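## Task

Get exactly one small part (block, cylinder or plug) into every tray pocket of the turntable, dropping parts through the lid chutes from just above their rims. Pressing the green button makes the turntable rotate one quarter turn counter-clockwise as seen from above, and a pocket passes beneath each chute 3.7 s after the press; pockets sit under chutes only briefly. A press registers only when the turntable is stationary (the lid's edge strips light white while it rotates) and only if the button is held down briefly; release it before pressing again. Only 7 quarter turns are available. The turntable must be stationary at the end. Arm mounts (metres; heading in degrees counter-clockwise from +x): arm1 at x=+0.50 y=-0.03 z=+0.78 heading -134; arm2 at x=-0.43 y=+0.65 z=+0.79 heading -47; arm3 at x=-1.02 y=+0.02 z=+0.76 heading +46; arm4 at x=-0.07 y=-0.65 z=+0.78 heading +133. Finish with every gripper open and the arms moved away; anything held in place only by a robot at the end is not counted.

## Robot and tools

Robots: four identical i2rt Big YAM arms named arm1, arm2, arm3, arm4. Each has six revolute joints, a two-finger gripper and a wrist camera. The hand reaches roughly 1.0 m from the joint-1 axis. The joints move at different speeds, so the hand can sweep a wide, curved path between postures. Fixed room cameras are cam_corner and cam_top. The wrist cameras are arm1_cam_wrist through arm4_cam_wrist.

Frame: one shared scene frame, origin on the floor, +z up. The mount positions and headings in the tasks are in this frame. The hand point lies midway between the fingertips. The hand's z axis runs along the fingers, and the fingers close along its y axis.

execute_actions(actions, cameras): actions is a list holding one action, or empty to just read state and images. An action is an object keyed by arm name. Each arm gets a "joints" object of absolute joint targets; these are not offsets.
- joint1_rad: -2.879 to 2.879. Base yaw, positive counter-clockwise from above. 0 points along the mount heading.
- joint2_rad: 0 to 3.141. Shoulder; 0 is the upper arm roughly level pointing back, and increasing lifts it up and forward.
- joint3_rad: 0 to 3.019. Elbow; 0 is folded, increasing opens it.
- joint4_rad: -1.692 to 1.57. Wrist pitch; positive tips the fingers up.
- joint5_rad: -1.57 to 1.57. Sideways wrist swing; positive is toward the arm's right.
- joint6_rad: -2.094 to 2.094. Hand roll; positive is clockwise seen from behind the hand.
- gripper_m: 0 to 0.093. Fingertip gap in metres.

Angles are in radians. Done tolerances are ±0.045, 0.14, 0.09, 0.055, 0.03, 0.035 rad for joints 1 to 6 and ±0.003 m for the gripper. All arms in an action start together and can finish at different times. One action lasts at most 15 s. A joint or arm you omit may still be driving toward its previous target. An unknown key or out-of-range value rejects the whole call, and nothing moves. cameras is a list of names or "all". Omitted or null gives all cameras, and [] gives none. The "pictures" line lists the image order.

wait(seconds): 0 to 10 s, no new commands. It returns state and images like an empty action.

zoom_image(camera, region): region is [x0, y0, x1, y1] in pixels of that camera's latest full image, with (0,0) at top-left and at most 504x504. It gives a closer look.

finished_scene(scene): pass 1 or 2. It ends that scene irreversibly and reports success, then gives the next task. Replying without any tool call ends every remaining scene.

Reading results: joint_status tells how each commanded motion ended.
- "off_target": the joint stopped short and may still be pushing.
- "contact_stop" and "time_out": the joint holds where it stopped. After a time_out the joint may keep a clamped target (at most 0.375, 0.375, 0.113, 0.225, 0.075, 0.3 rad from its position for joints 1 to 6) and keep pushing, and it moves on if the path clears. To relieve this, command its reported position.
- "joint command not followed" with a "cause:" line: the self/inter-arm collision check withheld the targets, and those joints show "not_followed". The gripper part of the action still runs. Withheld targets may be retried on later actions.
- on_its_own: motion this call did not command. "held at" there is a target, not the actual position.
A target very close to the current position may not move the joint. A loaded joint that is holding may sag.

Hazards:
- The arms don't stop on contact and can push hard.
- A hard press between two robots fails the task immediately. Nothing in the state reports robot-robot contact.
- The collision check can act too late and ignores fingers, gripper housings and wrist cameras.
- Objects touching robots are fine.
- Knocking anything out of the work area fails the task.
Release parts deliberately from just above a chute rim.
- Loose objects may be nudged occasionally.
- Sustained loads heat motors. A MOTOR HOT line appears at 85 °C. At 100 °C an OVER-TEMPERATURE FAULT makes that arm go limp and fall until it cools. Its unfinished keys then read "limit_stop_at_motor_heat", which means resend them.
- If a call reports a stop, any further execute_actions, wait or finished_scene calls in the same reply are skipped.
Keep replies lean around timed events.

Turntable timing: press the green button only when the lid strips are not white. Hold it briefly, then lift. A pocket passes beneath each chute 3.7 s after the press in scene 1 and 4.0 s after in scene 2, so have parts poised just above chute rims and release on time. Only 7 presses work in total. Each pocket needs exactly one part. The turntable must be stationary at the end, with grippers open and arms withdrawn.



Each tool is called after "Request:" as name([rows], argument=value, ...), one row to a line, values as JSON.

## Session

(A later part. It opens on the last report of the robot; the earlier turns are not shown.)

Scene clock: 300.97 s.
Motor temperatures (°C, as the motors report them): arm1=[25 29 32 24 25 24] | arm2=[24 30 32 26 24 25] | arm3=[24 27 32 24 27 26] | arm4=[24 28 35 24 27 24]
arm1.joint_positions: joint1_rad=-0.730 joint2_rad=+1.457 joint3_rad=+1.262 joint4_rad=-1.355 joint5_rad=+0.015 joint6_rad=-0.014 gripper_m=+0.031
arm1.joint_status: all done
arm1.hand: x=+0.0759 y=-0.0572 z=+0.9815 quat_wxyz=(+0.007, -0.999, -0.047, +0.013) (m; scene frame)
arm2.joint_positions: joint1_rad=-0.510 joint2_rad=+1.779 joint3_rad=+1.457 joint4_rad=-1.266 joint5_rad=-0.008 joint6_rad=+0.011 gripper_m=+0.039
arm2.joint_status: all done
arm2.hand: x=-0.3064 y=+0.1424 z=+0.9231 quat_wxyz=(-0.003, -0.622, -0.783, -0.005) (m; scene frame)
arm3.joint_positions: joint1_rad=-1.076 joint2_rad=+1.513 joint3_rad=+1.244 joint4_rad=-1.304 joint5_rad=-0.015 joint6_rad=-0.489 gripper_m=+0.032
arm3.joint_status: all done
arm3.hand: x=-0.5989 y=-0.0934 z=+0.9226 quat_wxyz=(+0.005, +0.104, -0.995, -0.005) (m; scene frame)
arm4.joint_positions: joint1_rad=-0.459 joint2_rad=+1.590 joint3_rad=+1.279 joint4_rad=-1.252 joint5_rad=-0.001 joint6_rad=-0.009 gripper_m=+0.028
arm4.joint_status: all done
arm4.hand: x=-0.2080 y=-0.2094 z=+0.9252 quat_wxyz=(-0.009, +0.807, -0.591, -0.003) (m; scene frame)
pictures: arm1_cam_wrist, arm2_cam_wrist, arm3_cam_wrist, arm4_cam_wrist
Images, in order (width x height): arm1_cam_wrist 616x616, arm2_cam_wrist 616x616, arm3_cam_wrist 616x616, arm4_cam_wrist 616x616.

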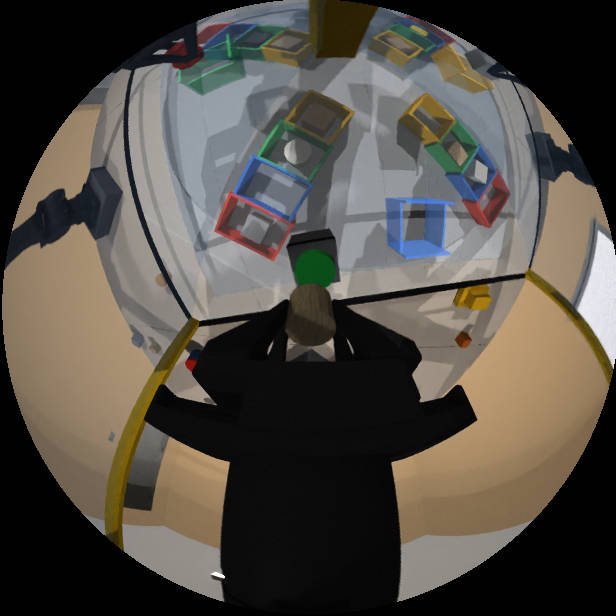

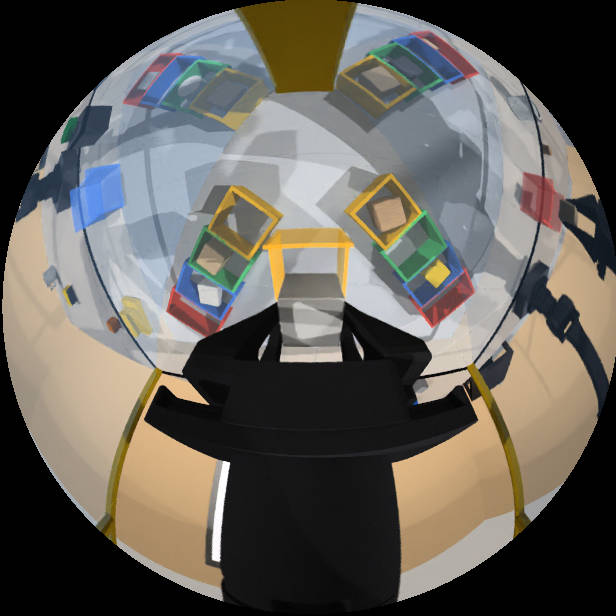

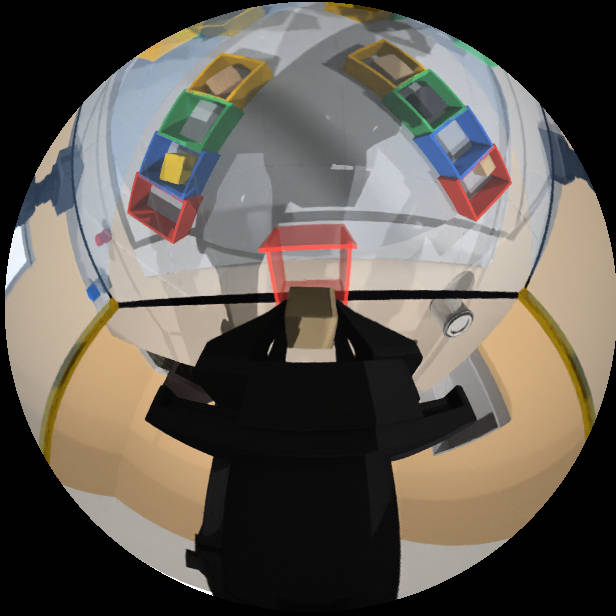

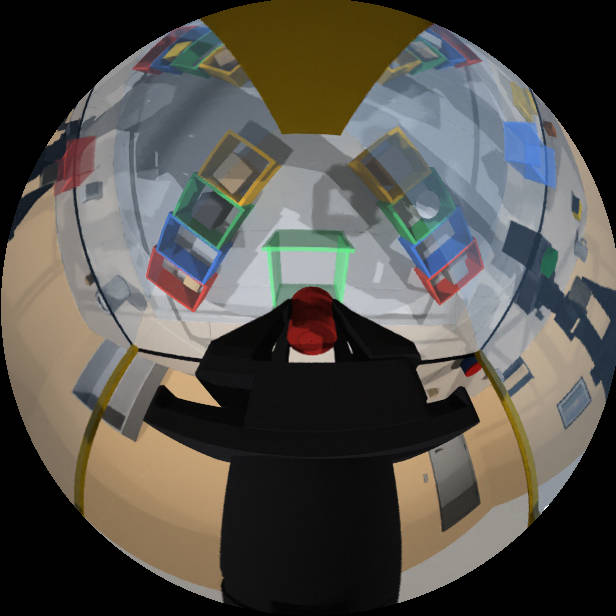

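Request:
execute_actions([
  {"arm1":{"joints":{"joint2_rad":1.5,"joint3_rad":1.12,"joint4_rad":-1.18}}},
], cameras=[])

Request:
execute_actions([
  {"arm1":{"joints":{"joint1_rad":-1.01,"joint2_rad":1.655,"joint3_rad":1.385,"joint4_rad":-1.24,"joint6_rad":-0.5}},"arm3":{"joints":{"joint4_rad":-1.27}},"arm4":{"joints":{"joint4_rad":-1.215}}},
], cameras=[])

Request:
wait(seconds=1.3)

Request:
execute_actions([
  {"arm1":{"joints":{"gripper_m":0.09}},"arm2":{"joints":{"gripper_m":0.09}},"arm3":{"joints":{"gripper_m":0.09}}},
], cameras=[])

Request:
execute_actions([
  {"arm1":{"joints":{"joint1_rad":-2.0,"joint2_rad":1.35,"joint3_rad":1.25,"joint4_rad":-1.45,"joint6_rad":0}},"arm2":{"joints":{"joint2_rad":0.85,"joint3_rad":0.85,"joint4_rad":-1.57}},"arm3":{"joints":{"joint1_rad":-1.972,"joint2_rad":1.3,"joint3_rad":1.2,"joint4_rad":-1.4,"joint6_rad":0}}},
], cameras=["arm1_cam_wrist"])

Request:
execute_actions([
  {"arm1":{"joints":{"joint2_rad":1.93,"joint3_rad":1.44,"joint4_rad":-1.04}},"arm3":{"joints":{"joint2_rad":1.77,"joint4_rad":-0.98}}},
], cameras=["arm1_cam_wrist","arm3_cam_wrist","cam_top"])

Scene clock: 323.17 s.
Motor temperatures (°C, as the motors report them): arm1=[25 29 34 24 25 24] | arm2=[24 31 34 26 24 25] | arm3=[24 27 34 24 27 26] | arm4=[24 28 37 24 27 24]
arm1.joint_positions: joint1_rad=-0.730 joint2_rad=+1.467 joint3_rad=+1.142 joint4_rad=-1.194 joint5_rad=+0.015 joint6_rad=-0.013 gripper_m=+0.031
arm1.joint_status: all done
arm1.hand: x=+0.0769 y=-0.0572 z=+0.9334 quat_wxyz=(+0.006, -0.998, -0.047, +0.028) (m; scene frame)
arm2.joint_positions: joint1_rad=-0.510 joint2_rad=+1.779 joint3_rad=+1.457 joint4_rad=-1.266 joint5_rad=-0.008 joint6_rad=+0.011 gripper_m=+0.039
arm2.joint_status: not commanded
arm2.hand: x=-0.3064 y=+0.1424 z=+0.9231 quat_wxyz=(-0.003, -0.622, -0.783, -0.005) (m; scene frame)
arm3.joint_positions: joint1_rad=-1.076 joint2_rad=+1.513 joint3_rad=+1.244 joint4_rad=-1.304 joint5_rad=-0.015 joint6_rad=-0.489 gripper_m=+0.032
arm3.joint_status: not commanded
arm3.hand: x=-0.5989 y=-0.0934 z=+0.9226 quat_wxyz=(+0.005, +0.104, -0.995, -0.005) (m; scene frame)
arm4.joint_positions: joint1_rad=-0.459 joint2_rad=+1.590 joint3_rad=+1.279 joint4_rad=-1.252 joint5_rad=-0.001 joint6_rad=-0.009 gripper_m=+0.028
arm4.joint_status: not commanded
arm4.hand: x=-0.2080 y=-0.2094 z=+0.9252 quat_wxyz=(-0.009, +0.807, -0.591, -0.003) (m; scene frame)
pictures: none
No camera images: the call's "cameras" was empty. Leave "cameras" out to get every camera's image.

Scene clock: 324.70 s.
Motor temperatures (°C, as the motors report them): arm1=[25 29 35 24 25 24] | arm2=[24 31 34 26 24 25] | arm3=[24 27 34 24 27 26] | arm4=[24 28 37 24 27 24]
arm1.joint_positions: joint1_rad=-1.023 joint2_rad=+1.665 joint3_rad=+1.340 joint4_rad=-1.236 joint5_rad=+0.016 joint6_rad=-0.484 gripper_m=+0.031
arm1.joint_status: all done
arm1.hand: x=+0.0231 y=+0.0805 z=+0.9202 quat_wxyz=(+0.009, -0.991, -0.135, +0.004) (m; scene frame)
arm2.joint_positions: joint1_rad=-0.510 joint2_rad=+1.779 joint3_rad=+1.457 joint4_rad=-1.266 joint5_rad=-0.008 joint6_rad=+0.011 gripper_m=+0.039
arm2.joint_status: not commanded
arm2.hand: x=-0.3064 y=+0.1424 z=+0.9231 quat_wxyz=(-0.003, -0.622, -0.783, -0.005) (m; scene frame)
arm3.joint_positions: joint1_rad=-1.076 joint2_rad=+1.513 joint3_rad=+1.244 joint4_rad=-1.281 joint5_rad=-0.015 joint6_rad=-0.489 gripper_m=+0.032
arm3.joint_status: all done
arm3.hand: x=-0.5934 y=-0.0950 z=+0.9226 quat_wxyz=(-0.006, +0.105, -0.995, +0.000) (m; scene frame)
arm4.joint_positions: joint1_rad=-0.459 joint2_rad=+1.590 joint3_rad=+1.279 joint4_rad=-1.231 joint5_rad=-0.001 joint6_rad=-0.009 gripper_m=+0.028
arm4.joint_status: all done
arm4.hand: x=-0.2095 y=-0.2043 z=+0.9253 quat_wxyz=(-0.016, +0.806, -0.591, -0.011) (m; scene frame)
pictures: none
No camera images: the call's "cameras" was empty. Leave "cameras" out to get every camera's image.

Scene clock: 326.00 s.
Motor temperatures (°C, as the motors report them): arm1=[25 29 35 24 25 24] | arm2=[24 31 34 26 24 25] | arm3=[24 27 34 24 27 26] | arm4=[24 28 37 24 27 24]
arm1.joint_positions: joint1_rad=-1.023 joint2_rad=+1.665 joint3_rad=+1.340 joint4_rad=-1.236 joint5_rad=+0.016 joint6_rad=-0.484 gripper_m=+0.031
arm1.joint_status: all done
arm1.hand: x=+0.0231 y=+0.0805 z=+0.9202 quat_wxyz=(+0.009, -0.991, -0.135, +0.004) (m; scene frame)
arm2.joint_positions: joint1_rad=-0.510 joint2_rad=+1.779 joint3_rad=+1.457 joint4_rad=-1.266 joint5_rad=-0.008 joint6_rad=+0.011 gripper_m=+0.039
arm2.joint_status: not commanded
arm2.hand: x=-0.3064 y=+0.1424 z=+0.9231 quat_wxyz=(-0.003, -0.622, -0.783, -0.005) (m; scene frame)
arm3.joint_positions: joint1_rad=-1.076 joint2_rad=+1.513 joint3_rad=+1.244 joint4_rad=-1.281 joint5_rad=-0.015 joint6_rad=-0.489 gripper_m=+0.032
arm3.joint_status: all done
arm3.hand: x=-0.5934 y=-0.0950 z=+0.9226 quat_wxyz=(-0.006, +0.105, -0.995, +0.000) (m; scene frame)
arm4.joint_positions: joint1_rad=-0.459 joint2_rad=+1.590 joint3_rad=+1.279 joint4_rad=-1.231 joint5_rad=-0.001 joint6_rad=-0.009 gripper_m=+0.028
arm4.joint_status: all done
arm4.hand: x=-0.2095 y=-0.2043 z=+0.9253 quat_wxyz=(-0.016, +0.806, -0.591, -0.011) (m; scene frame)
wait: 1.30 s; at rest by 0.27 s
pictures: arm1_cam_wrist, arm2_cam_wrist, arm3_cam_wrist, arm4_cam_wrist, cam_corner, cam_top
Images, in order (width x height): arm1_cam_wrist 616x616, arm2_cam_wrist 616x616, arm3_cam_wrist 616x616, arm4_cam_wrist 616x616, cam_corner 672x504, cam_top 672x504.

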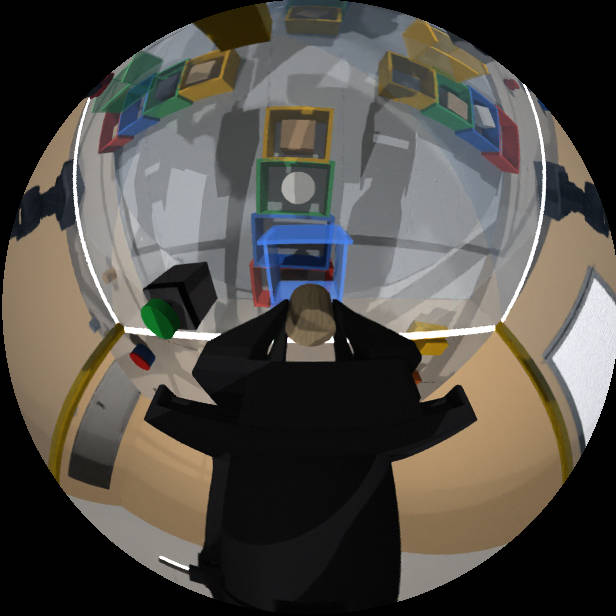

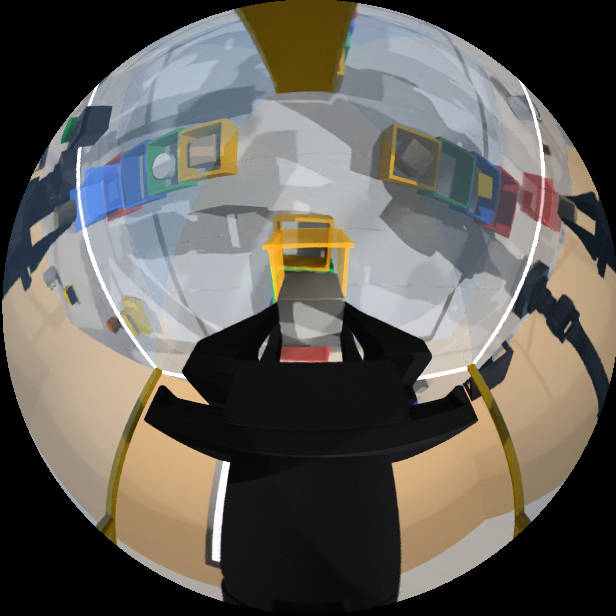

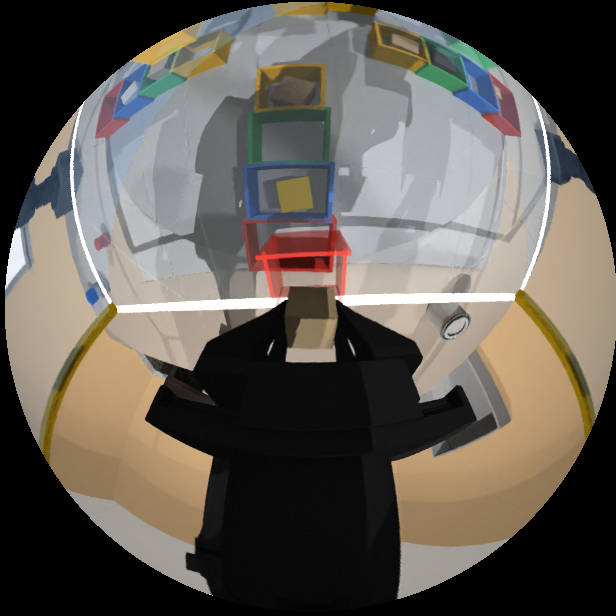

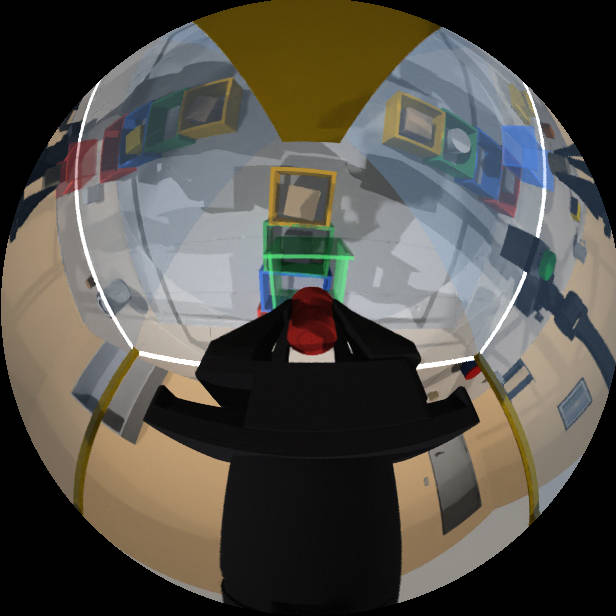

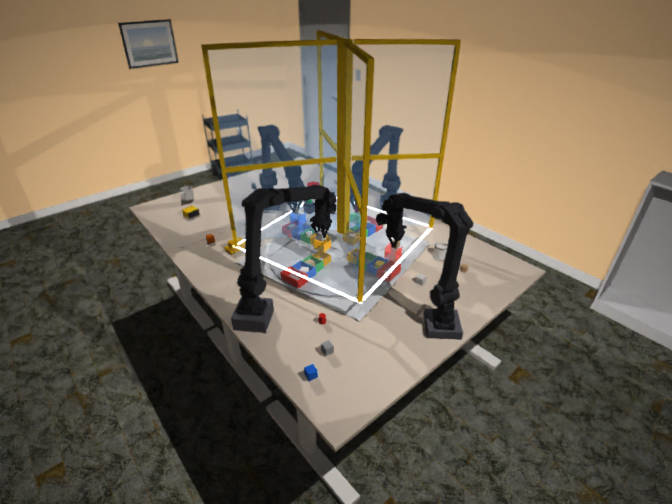

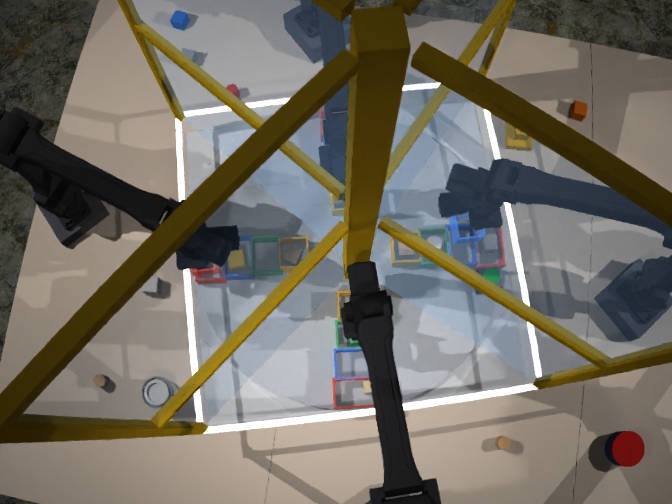

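Scene clock: 326.67 s.
Motor temperatures (°C, as the motors report them): arm1=[25 29 35 24 25 24] | arm2=[24 31 34 26 24 25] | arm3=[24 27 34 24 27 26] | arm4=[24 28 37 24 27 24]
arm1.joint_positions: joint1_rad=-1.023 joint2_rad=+1.665 joint3_rad=+1.340 joint4_rad=-1.236 joint5_rad=+0.016 joint6_rad=-0.484 gripper_m=+0.090
arm1.joint_status: all done
arm1.hand: x=+0.0231 y=+0.0805 z=+0.9202 quat_wxyz=(+0.009, -0.991, -0.135, +0.004) (m; scene frame)
arm2.joint_positions: joint1_rad=-0.510 joint2_rad=+1.779 joint3_rad=+1.457 joint4_rad=-1.266 joint5_rad=-0.008 joint6_rad=+0.011 gripper_m=+0.090
arm2.joint_status: all done
arm2.hand: x=-0.3064 y=+0.1424 z=+0.9231 quat_wxyz=(-0.003, -0.622, -0.783, -0.005) (m; scene frame)
arm3.joint_positions: joint1_rad=-1.076 joint2_rad=+1.513 joint3_rad=+1.244 joint4_rad=-1.281 joint5_rad=-0.015 joint6_rad=-0.489 gripper_m=+0.090
arm3.joint_status: all done
arm3.hand: x=-0.5934 y=-0.0950 z=+0.9226 quat_wxyz=(-0.006, +0.105, -0.995, +0.000) (m; scene frame)
arm4.joint_positions: joint1_rad=-0.459 joint2_rad=+1.590 joint3_rad=+1.279 joint4_rad=-1.231 joint5_rad=-0.001 joint6_rad=-0.009 gripper_m=+0.028
arm4.joint_status: not commanded
arm4.hand: x=-0.2095 y=-0.2043 z=+0.9253 quat_wxyz=(-0.016, +0.806, -0.591, -0.011) (m; scene frame)
pictures: none
No camera images: the call's "cameras" was empty. Leave "cameras" out to get every camera's image.

Scene clock: 328.17 s.
Motor temperatures (°C, as the motors report them): arm1=[25 29 34 24 25 24] | arm2=[24 30 34 26 24 25] | arm3=[24 27 34 24 27 26] | arm4=[24 28 37 24 27 24]
arm1.joint_positions: joint1_rad=-1.996 joint2_rad=+1.341 joint3_rad=+1.246 joint4_rad=-1.439 joint5_rad=+0.015 joint6_rad=-0.017 gripper_m=+0.090
arm1.joint_status: all done
arm1.hand: x=+0.3574 y=+0.3375 z=+1.0183 quat_wxyz=(+0.015, -0.833, +0.552, +0.013) (m; scene frame)
arm2.joint_positions: joint1_rad=-0.510 joint2_rad=+0.847 joint3_rad=+0.863 joint4_rad=-1.560 joint5_rad=-0.008 joint6_rad=+0.011 gripper_m=+0.090
arm2.joint_status: all done
arm2.hand: x=-0.3820 y=+0.4490 z=+1.0172 quat_wxyz=(-0.020, -0.621, -0.783, +0.008) (m; scene frame)
arm3.joint_positions: joint1_rad=-1.976 joint2_rad=+1.293 joint3_rad=+1.201 joint4_rad=-1.390 joint5_rad=-0.014 joint6_rad=-0.010 gripper_m=+0.090
arm3.joint_status: all done
arm3.hand: x=-0.8678 y=-0.3303 z=+0.9960 quat_wxyz=(-0.037, -0.551, -0.834, +0.025) (m; scene frame)
arm4.joint_positions: joint1_rad=-0.459 joint2_rad=+1.590 joint3_rad=+1.279 joint4_rad=-1.231 joint5_rad=-0.001 joint6_rad=-0.009 gripper_m=+0.028
arm4.joint_status: not commanded
arm4.hand: x=-0.2095 y=-0.2043 z=+0.9253 quat_wxyz=(-0.016, +0.806, -0.591, -0.011) (m; scene frame)
pictures: arm1_cam_wrist
Images, in order (width x height): arm1_cam_wrist 616x616.

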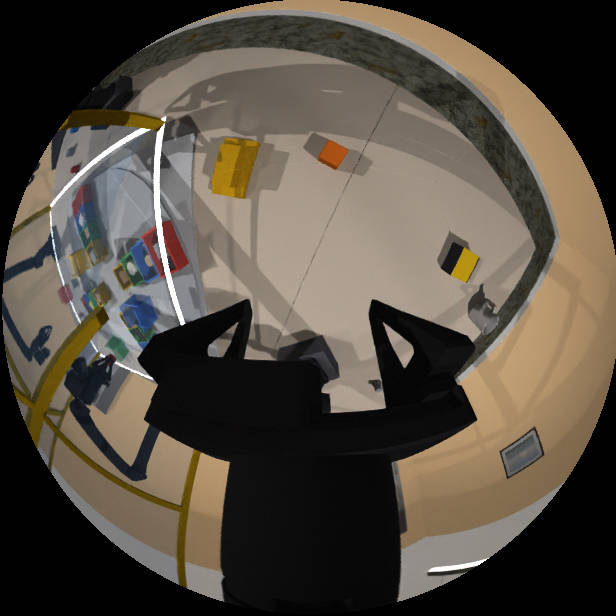

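Scene clock: 329.70 s.
Motor temperatures (°C, as the motors report them): arm1=[25 29 34 24 25 24] | arm2=[24 30 34 26 24 25] | arm3=[24 27 34 24 27 26] | arm4=[24 28 37 24 27 24]
arm1.joint_positions: joint1_rad=-1.996 joint2_rad=+1.936 joint3_rad=+1.425 joint4_rad=-1.051 joint5_rad=+0.015 joint6_rad=-0.016 gripper_m=+0.090
arm1.joint_status: all done
arm1.hand: x=+0.2946 y=+0.4903 z=+0.8128 quat_wxyz=(+0.007, -0.834, +0.552, +0.001) (m; scene frame)
arm2.joint_positions: joint1_rad=-0.510 joint2_rad=+0.847 joint3_rad=+0.863 joint4_rad=-1.560 joint5_rad=-0.008 joint6_rad=+0.011 gripper_m=+0.090
arm2.joint_status: not commanded
arm2.hand: x=-0.3820 y=+0.4490 z=+1.0172 quat_wxyz=(-0.020, -0.621, -0.783, +0.008) (m; scene frame)
arm3.joint_positions: joint1_rad=-1.976 joint2_rad=+1.778 joint3_rad=+1.201 joint4_rad=-0.989 joint5_rad=-0.014 joint6_rad=-0.010 gripper_m=+0.090
arm3.joint_status: all done
arm3.hand: x=-0.8314 y=-0.4260 z=+0.7960 quat_wxyz=(-0.002, -0.552, -0.834, +0.002) (m; scene frame)
arm4.joint_positions: joint1_rad=-0.459 joint2_rad=+1.590 joint3_rad=+1.279 joint4_rad=-1.231 joint5_rad=-0.001 joint6_rad=-0.009 gripper_m=+0.028
arm4.joint_status: not commanded
arm4.hand: x=-0.2095 y=-0.2043 z=+0.9253 quat_wxyz=(-0.016, +0.806, -0.591, -0.011) (m; scene frame)
pictures: arm1_cam_wrist, arm3_cam_wrist, cam_top
Images, in order (width x height): arm1_cam_wrist 616x616, arm3_cam_wrist 616x616, cam_top 672x504.

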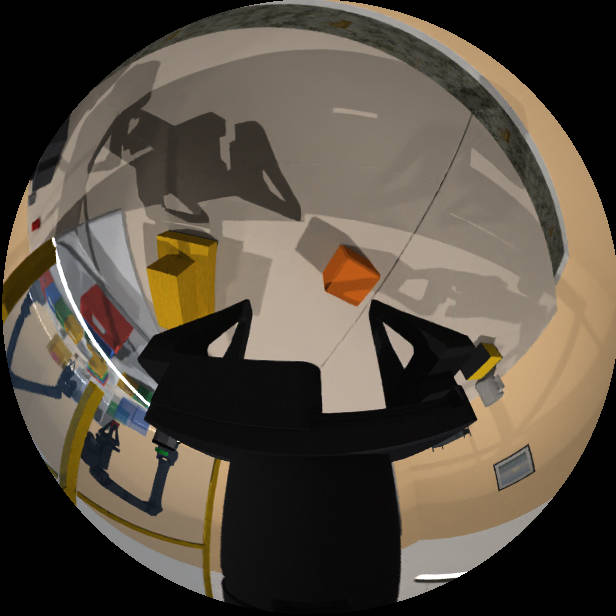

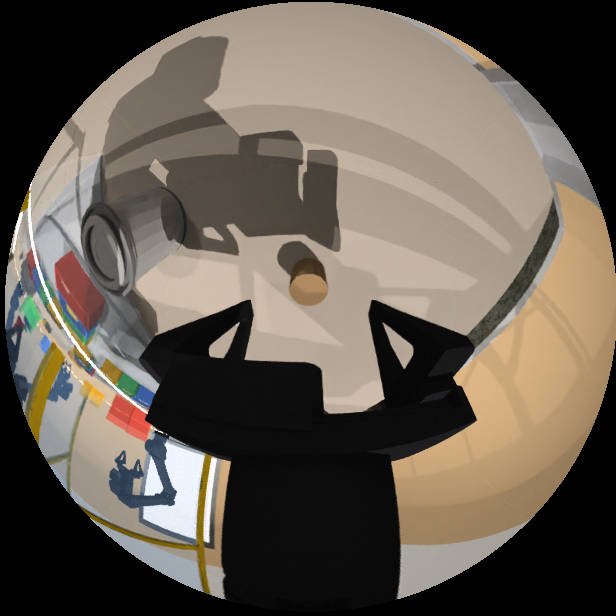

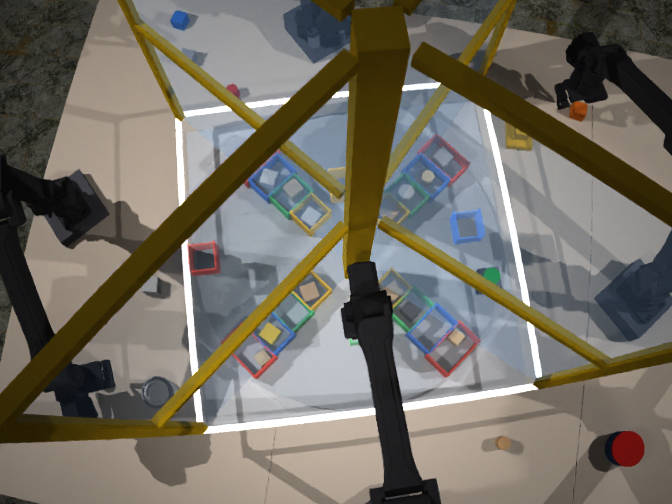

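Request:
execute_actions([
  {"arm1":{"joints":{"joint1_rad":-2.075,"joint6_rad":0.44}},"arm3":{"joints":{"joint2_rad":1.85,"joint3_rad":1.16,"joint4_rad":-0.87}}},
], cameras=[])

Request:
execute_actions([
  {"arm1":{"joints":{"joint2_rad":2.015,"joint3_rad":1.37,"joint4_rad":-0.915}},"arm3":{"joints":{"gripper_m":0.012}}},
], cameras=[])

Request:
execute_actions([
  {"arm1":{"joints":{"gripper_m":0.02}}},
], cameras=[])

Request:
execute_actions([
  {"arm1":{"joints":{"joint2_rad":1.467,"joint3_rad":1.27,"joint4_rad":-1.37,"joint6_rad":0}},"arm3":{"joints":{"joint2_rad":1.35,"joint3_rad":1.28,"joint4_rad":-1.4,"joint6_rad":-0.5}}},
], cameras=[])

Request:
execute_actions([
  {"arm1":{"joints":{"joint1_rad":-0.725}},"arm3":{"joints":{"joint1_rad":-1.075,"joint2_rad":1.505,"joint4_rad":-1.295}}},
], cameras=["arm1_cam_wrist","arm3_cam_wrist"])

Scene clock: 346.50 s.
Motor temperatures (°C, as the motors report them): arm1=[25 30 33 24 25 24] | arm2=[24 30 33 26 24 25] | arm3=[24 27 32 24 27 26] | arm4=[24 28 38 24 27 24]
arm1.joint_positions: joint1_rad=-2.079 joint2_rad=+1.936 joint3_rad=+1.425 joint4_rad=-1.051 joint5_rad=+0.015 joint6_rad=+0.424 gripper_m=+0.090
arm1.joint_status: all done
arm1.hand: x=+0.3378 y=+0.5055 z=+0.8126 quat_wxyz=(+0.007, -0.663, +0.749, +0.002) (m; scene frame)
arm2.joint_positions: joint1_rad=-0.510 joint2_rad=+0.847 joint3_rad=+0.863 joint4_rad=-1.560 joint5_rad=-0.008 joint6_rad=+0.011 gripper_m=+0.090
arm2.joint_status: not commanded
arm2.hand: x=-0.3820 y=+0.4490 z=+1.0172 quat_wxyz=(-0.020, -0.621, -0.783, +0.008) (m; scene frame)
arm3.joint_positions: joint1_rad=-1.976 joint2_rad=+1.837 joint3_rad=+1.164 joint4_rad=-0.881 joint5_rad=-0.014 joint6_rad=-0.010 gripper_m=+0.090
arm3.joint_status: all done
arm3.hand: x=-0.8310 y=-0.4283 z=+0.7568 quat_wxyz=(-0.007, -0.552, -0.834, +0.005) (m; scene frame)
arm4.joint_positions: joint1_rad=-0.459 joint2_rad=+1.590 joint3_rad=+1.279 joint4_rad=-1.231 joint5_rad=-0.001 joint6_rad=-0.009 gripper_m=+0.028
arm4.joint_status: not commanded
arm4.hand: x=-0.2095 y=-0.2043 z=+0.9253 quat_wxyz=(-0.016, +0.806, -0.591, -0.011) (m; scene frame)
pictures: none
No camera images: the call's "cameras" was empty. Leave "cameras" out to get every camera's image.

Scene clock: 347.47 s.
Motor temperatures (°C, as the motors report them): arm1=[25 30 33 24 25 24] | arm2=[24 30 33 26 24 25] | arm3=[24 28 32 24 27 26] | arm4=[24 28 38 24 27 24]
arm1.joint_positions: joint1_rad=-2.079 joint2_rad=+2.016 joint3_rad=+1.365 joint4_rad=-0.927 joint5_rad=+0.015 joint6_rad=+0.424 gripper_m=+0.090
arm1.joint_status: all done
arm1.hand: x=+0.3397 y=+0.4983 z=+0.7511 quat_wxyz=(+0.004, -0.663, +0.749, -0.005) (m; scene frame)
arm2.joint_positions: joint1_rad=-0.510 joint2_rad=+0.847 joint3_rad=+0.863 joint4_rad=-1.560 joint5_rad=-0.008 joint6_rad=+0.011 gripper_m=+0.090
arm2.joint_status: not commanded
arm2.hand: x=-0.3820 y=+0.4490 z=+1.0172 quat_wxyz=(-0.020, -0.621, -0.783, +0.008) (m; scene frame)
arm3.joint_positions: joint1_rad=-1.976 joint2_rad=+1.837 joint3_rad=+1.164 joint4_rad=-0.881 joint5_rad=-0.014 joint6_rad=-0.009 gripper_m=+0.031
arm3.joint_status: gripper_m off_target (ended at +0.031, target +0.012)
arm3.hand: x=-0.8310 y=-0.4283 z=+0.7568 quat_wxyz=(-0.007, -0.552, -0.834, +0.005) (m; scene frame)
arm4.joint_positions: joint1_rad=-0.459 joint2_rad=+1.590 joint3_rad=+1.279 joint4_rad=-1.231 joint5_rad=-0.001 joint6_rad=-0.009 gripper_m=+0.028
arm4.joint_status: not commanded
arm4.hand: x=-0.2095 y=-0.2043 z=+0.9253 quat_wxyz=(-0.016, +0.806, -0.591, -0.011) (m; scene frame)
pictures: none
No camera images: the call's "cameras" was empty. Leave "cameras" out to get every camera's image.

Scene clock: 348.13 s.
Motor temperatures (°C, as the motors report them): arm1=[25 30 33 24 25 24] | arm2=[24 30 32 26 24 25] | arm3=[24 28 32 24 27 26] | arm4=[24 28 38 24 27 24]
arm1.joint_positions: joint1_rad=-2.079 joint2_rad=+2.016 joint3_rad=+1.365 joint4_rad=-0.927 joint5_rad=+0.015 joint6_rad=+0.424 gripper_m=+0.040
arm1.joint_status: gripper_m off_target (ended at +0.040, target +0.020)
arm1.hand: x=+0.3397 y=+0.4984 z=+0.7511 quat_wxyz=(+0.004, -0.662, +0.749, -0.005) (m; scene frame)
arm2.joint_positions: joint1_rad=-0.510 joint2_rad=+0.847 joint3_rad=+0.863 joint4_rad=-1.560 joint5_rad=-0.008 joint6_rad=+0.011 gripper_m=+0.090
arm2.joint_status: not commanded
arm2.hand: x=-0.3820 y=+0.4490 z=+1.0172 quat_wxyz=(-0.020, -0.621, -0.783, +0.008) (m; scene frame)
arm3.joint_positions: joint1_rad=-1.976 joint2_rad=+1.837 joint3_rad=+1.164 joint4_rad=-0.881 joint5_rad=-0.014 joint6_rad=-0.009 gripper_m=+0.031
arm3.joint_status: not commanded
arm3.hand: x=-0.8310 y=-0.4283 z=+0.7568 quat_wxyz=(-0.007, -0.552, -0.834, +0.005) (m; scene frame)
arm4.joint_positions: joint1_rad=-0.459 joint2_rad=+1.590 joint3_rad=+1.279 joint4_rad=-1.231 joint5_rad=-0.001 joint6_rad=-0.009 gripper_m=+0.028
arm4.joint_status: not commanded
arm4.hand: x=-0.2095 y=-0.2043 z=+0.9253 quat_wxyz=(-0.016, +0.806, -0.591, -0.011) (m; scene frame)
pictures: none
No camera images: the call's "cameras" was empty. Leave "cameras" out to get every camera's image.

Scene clock: 349.67 s.
Motor temperatures (°C, as the motors report them): arm1=[25 30 33 24 25 24] | arm2=[24 29 32 26 24 25] | arm3=[24 27 32 24 27 26] | arm4=[24 28 38 24 27 24]
arm1.joint_positions: joint1_rad=-2.079 joint2_rad=+1.465 joint3_rad=+1.252 joint4_rad=-1.361 joint5_rad=+0.015 joint6_rad=+0.017 gripper_m=+0.040
arm1.joint_status: all done
arm1.hand: x=+0.3783 y=+0.3777 z=+0.9727 quat_wxyz=(+0.003, -0.800, +0.599, -0.004) (m; scene frame)
arm2.joint_positions: joint1_rad=-0.510 joint2_rad=+0.847 joint3_rad=+0.863 joint4_rad=-1.560 joint5_rad=-0.008 joint6_rad=+0.011 gripper_m=+0.090
arm2.joint_status: not commanded
arm2.hand: x=-0.3820 y=+0.4490 z=+1.0172 quat_wxyz=(-0.020, -0.621, -0.783, +0.008) (m; scene frame)
arm3.joint_positions: joint1_rad=-1.976 joint2_rad=+1.333 joint3_rad=+1.253 joint4_rad=-1.390 joint5_rad=-0.014 joint6_rad=-0.490 gripper_m=+0.031
arm3.joint_status: all done
arm3.hand: x=-0.8606 y=-0.3475 z=+1.0025 quat_wxyz=(-0.034, -0.336, -0.940, +0.038) (m; scene frame)
arm4.joint_positions: joint1_rad=-0.459 joint2_rad=+1.590 joint3_rad=+1.279 joint4_rad=-1.231 joint5_rad=-0.001 joint6_rad=-0.009 gripper_m=+0.028
arm4.joint_status: not commanded
arm4.hand: x=-0.2095 y=-0.2043 z=+0.9253 quat_wxyz=(-0.016, +0.806, -0.591, -0.011) (m; scene frame)
pictures: none
No camera images: the call's "cameras" was empty. Leave "cameras" out to get every camera's image.

Scene clock: 352.60 s.
Motor temperatures (°C, as the motors report them): arm1=[25 30 33 24 25 24] | arm2=[24 29 32 26 24 25] | arm3=[24 27 33 24 28 26] | arm4=[24 28 38 24 27 24]
arm1.joint_positions: joint1_rad=-0.727 joint2_rad=+1.465 joint3_rad=+1.252 joint4_rad=-1.361 joint5_rad=+0.014 joint6_rad=+0.014 gripper_m=+0.040
arm1.joint_status: all done
arm1.hand: x=+0.0802 y=-0.0584 z=+0.9742 quat_wxyz=(+0.007, -0.999, -0.035, +0.001) (m; scene frame)
arm2.joint_positions: joint1_rad=-0.510 joint2_rad=+0.847 joint3_rad=+0.863 joint4_rad=-1.560 joint5_rad=-0.008 joint6_rad=+0.011 gripper_m=+0.090
arm2.joint_status: not commanded
arm2.hand: x=-0.3820 y=+0.4490 z=+1.0172 quat_wxyz=(-0.020, -0.621, -0.783, +0.008) (m; scene frame)
arm3.joint_positions: joint1_rad=-1.169 joint2_rad=+1.518 joint3_rad=+1.253 joint4_rad=-1.298 joint5_rad=+0.047 joint6_rad=-0.497 gripper_m=+0.031
arm3.joint_status: joint1_rad time_out (moved +0.806 of +0.901); the others done
arm3.on_its_own: joint1_rad reads -1.169 and still pushes toward -1.075 since a time_out
arm3.hand: x=-0.6107 y=-0.1435 z=+0.9247 quat_wxyz=(+0.013, +0.062, -0.998, +0.026) (m; scene frame)
arm4.joint_positions: joint1_rad=-0.459 joint2_rad=+1.590 joint3_rad=+1.279 joint4_rad=-1.231 joint5_rad=-0.001 joint6_rad=-0.009 gripper_m=+0.028
arm4.joint_status: not commanded
arm4.hand: x=-0.2095 y=-0.2043 z=+0.9253 quat_wxyz=(-0.016, +0.806, -0.591, -0.011) (m; scene frame)
pictures: arm1_cam_wrist, arm3_cam_wrist
Images, in order (width x height): arm1_cam_wrist 616x616, arm3_cam_wrist 616x616.

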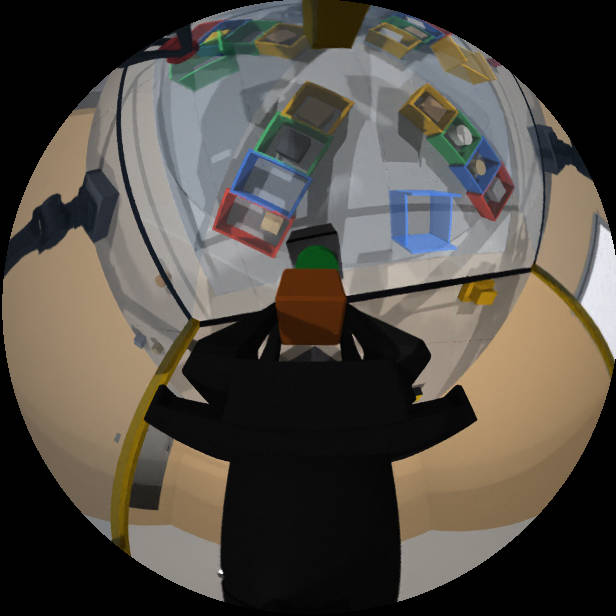

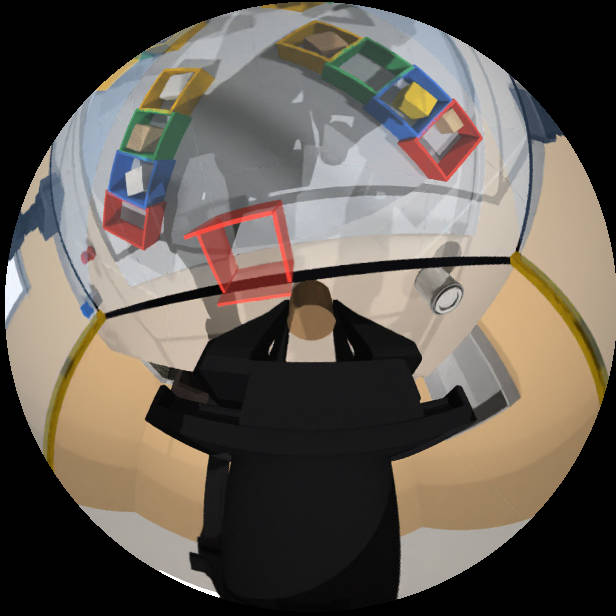

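Request:
execute_actions([
  {"arm3":{"joints":{"joint1_rad":-1.075,"joint2_rad":1.48,"joint3_rad":1.31,"joint4_rad":-1.36,"joint5_rad":-0.015}}},
], cameras=["arm3_cam_wrist"])

Scene clock: 358.97 s.
Motor temperatures (°C, as the motors report them): arm1=[25 30 34 24 25 24] | arm2=[24 29 32 26 24 25] | arm3=[24 27 33 24 30 26] | arm4=[24 28 38 24 27 24]
arm1.joint_positions: joint1_rad=-0.727 joint2_rad=+1.465 joint3_rad=+1.252 joint4_rad=-1.361 joint5_rad=+0.014 joint6_rad=+0.014 gripper_m=+0.040
arm1.joint_status: not commanded
arm1.hand: x=+0.0802 y=-0.0584 z=+0.9742 quat_wxyz=(+0.007, -0.999, -0.035, +0.001) (m; scene frame)
arm2.joint_positions: joint1_rad=-0.510 joint2_rad=+0.847 joint3_rad=+0.863 joint4_rad=-1.560 joint5_rad=-0.008 joint6_rad=+0.011 gripper_m=+0.090
arm2.joint_status: not commanded
arm2.hand: x=-0.3820 y=+0.4490 z=+1.0172 quat_wxyz=(-0.020, -0.621, -0.783, +0.008) (m; scene frame)
arm3.joint_positions: joint1_rad=-1.070 joint2_rad=+1.504 joint3_rad=+1.263 joint4_rad=-1.351 joint5_rad=-0.015 joint6_rad=-0.497 gripper_m=+0.031
arm3.joint_status: all done
arm3.hand: x=-0.6031 y=-0.0890 z=+0.9335 quat_wxyz=(+0.014, +0.112, -0.994, -0.008) (m; scene frame)
arm4.joint_positions: joint1_rad=-0.459 joint2_rad=+1.590 joint3_rad=+1.279 joint4_rad=-1.231 joint5_rad=-0.001 joint6_rad=-0.009 gripper_m=+0.028
arm4.joint_status: not commanded
arm4.hand: x=-0.2095 y=-0.2043 z=+0.9253 quat_wxyz=(-0.016, +0.806, -0.591, -0.011) (m; scene frame)
pictures: arm3_cam_wrist
Images, in order (width x height): arm3_cam_wrist 616x616.

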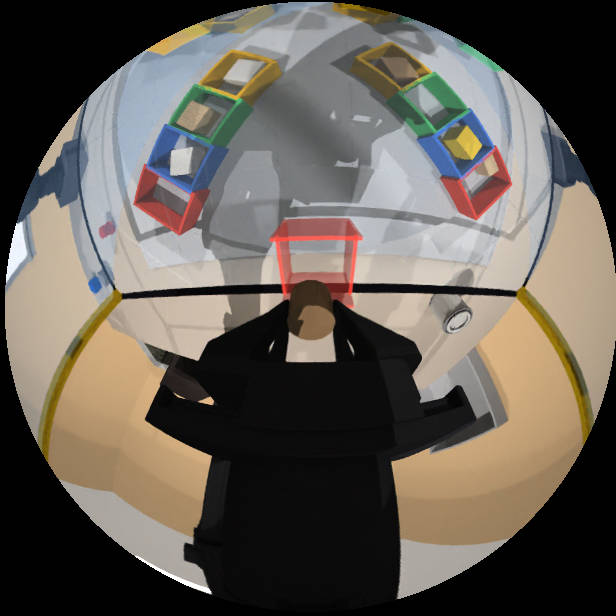

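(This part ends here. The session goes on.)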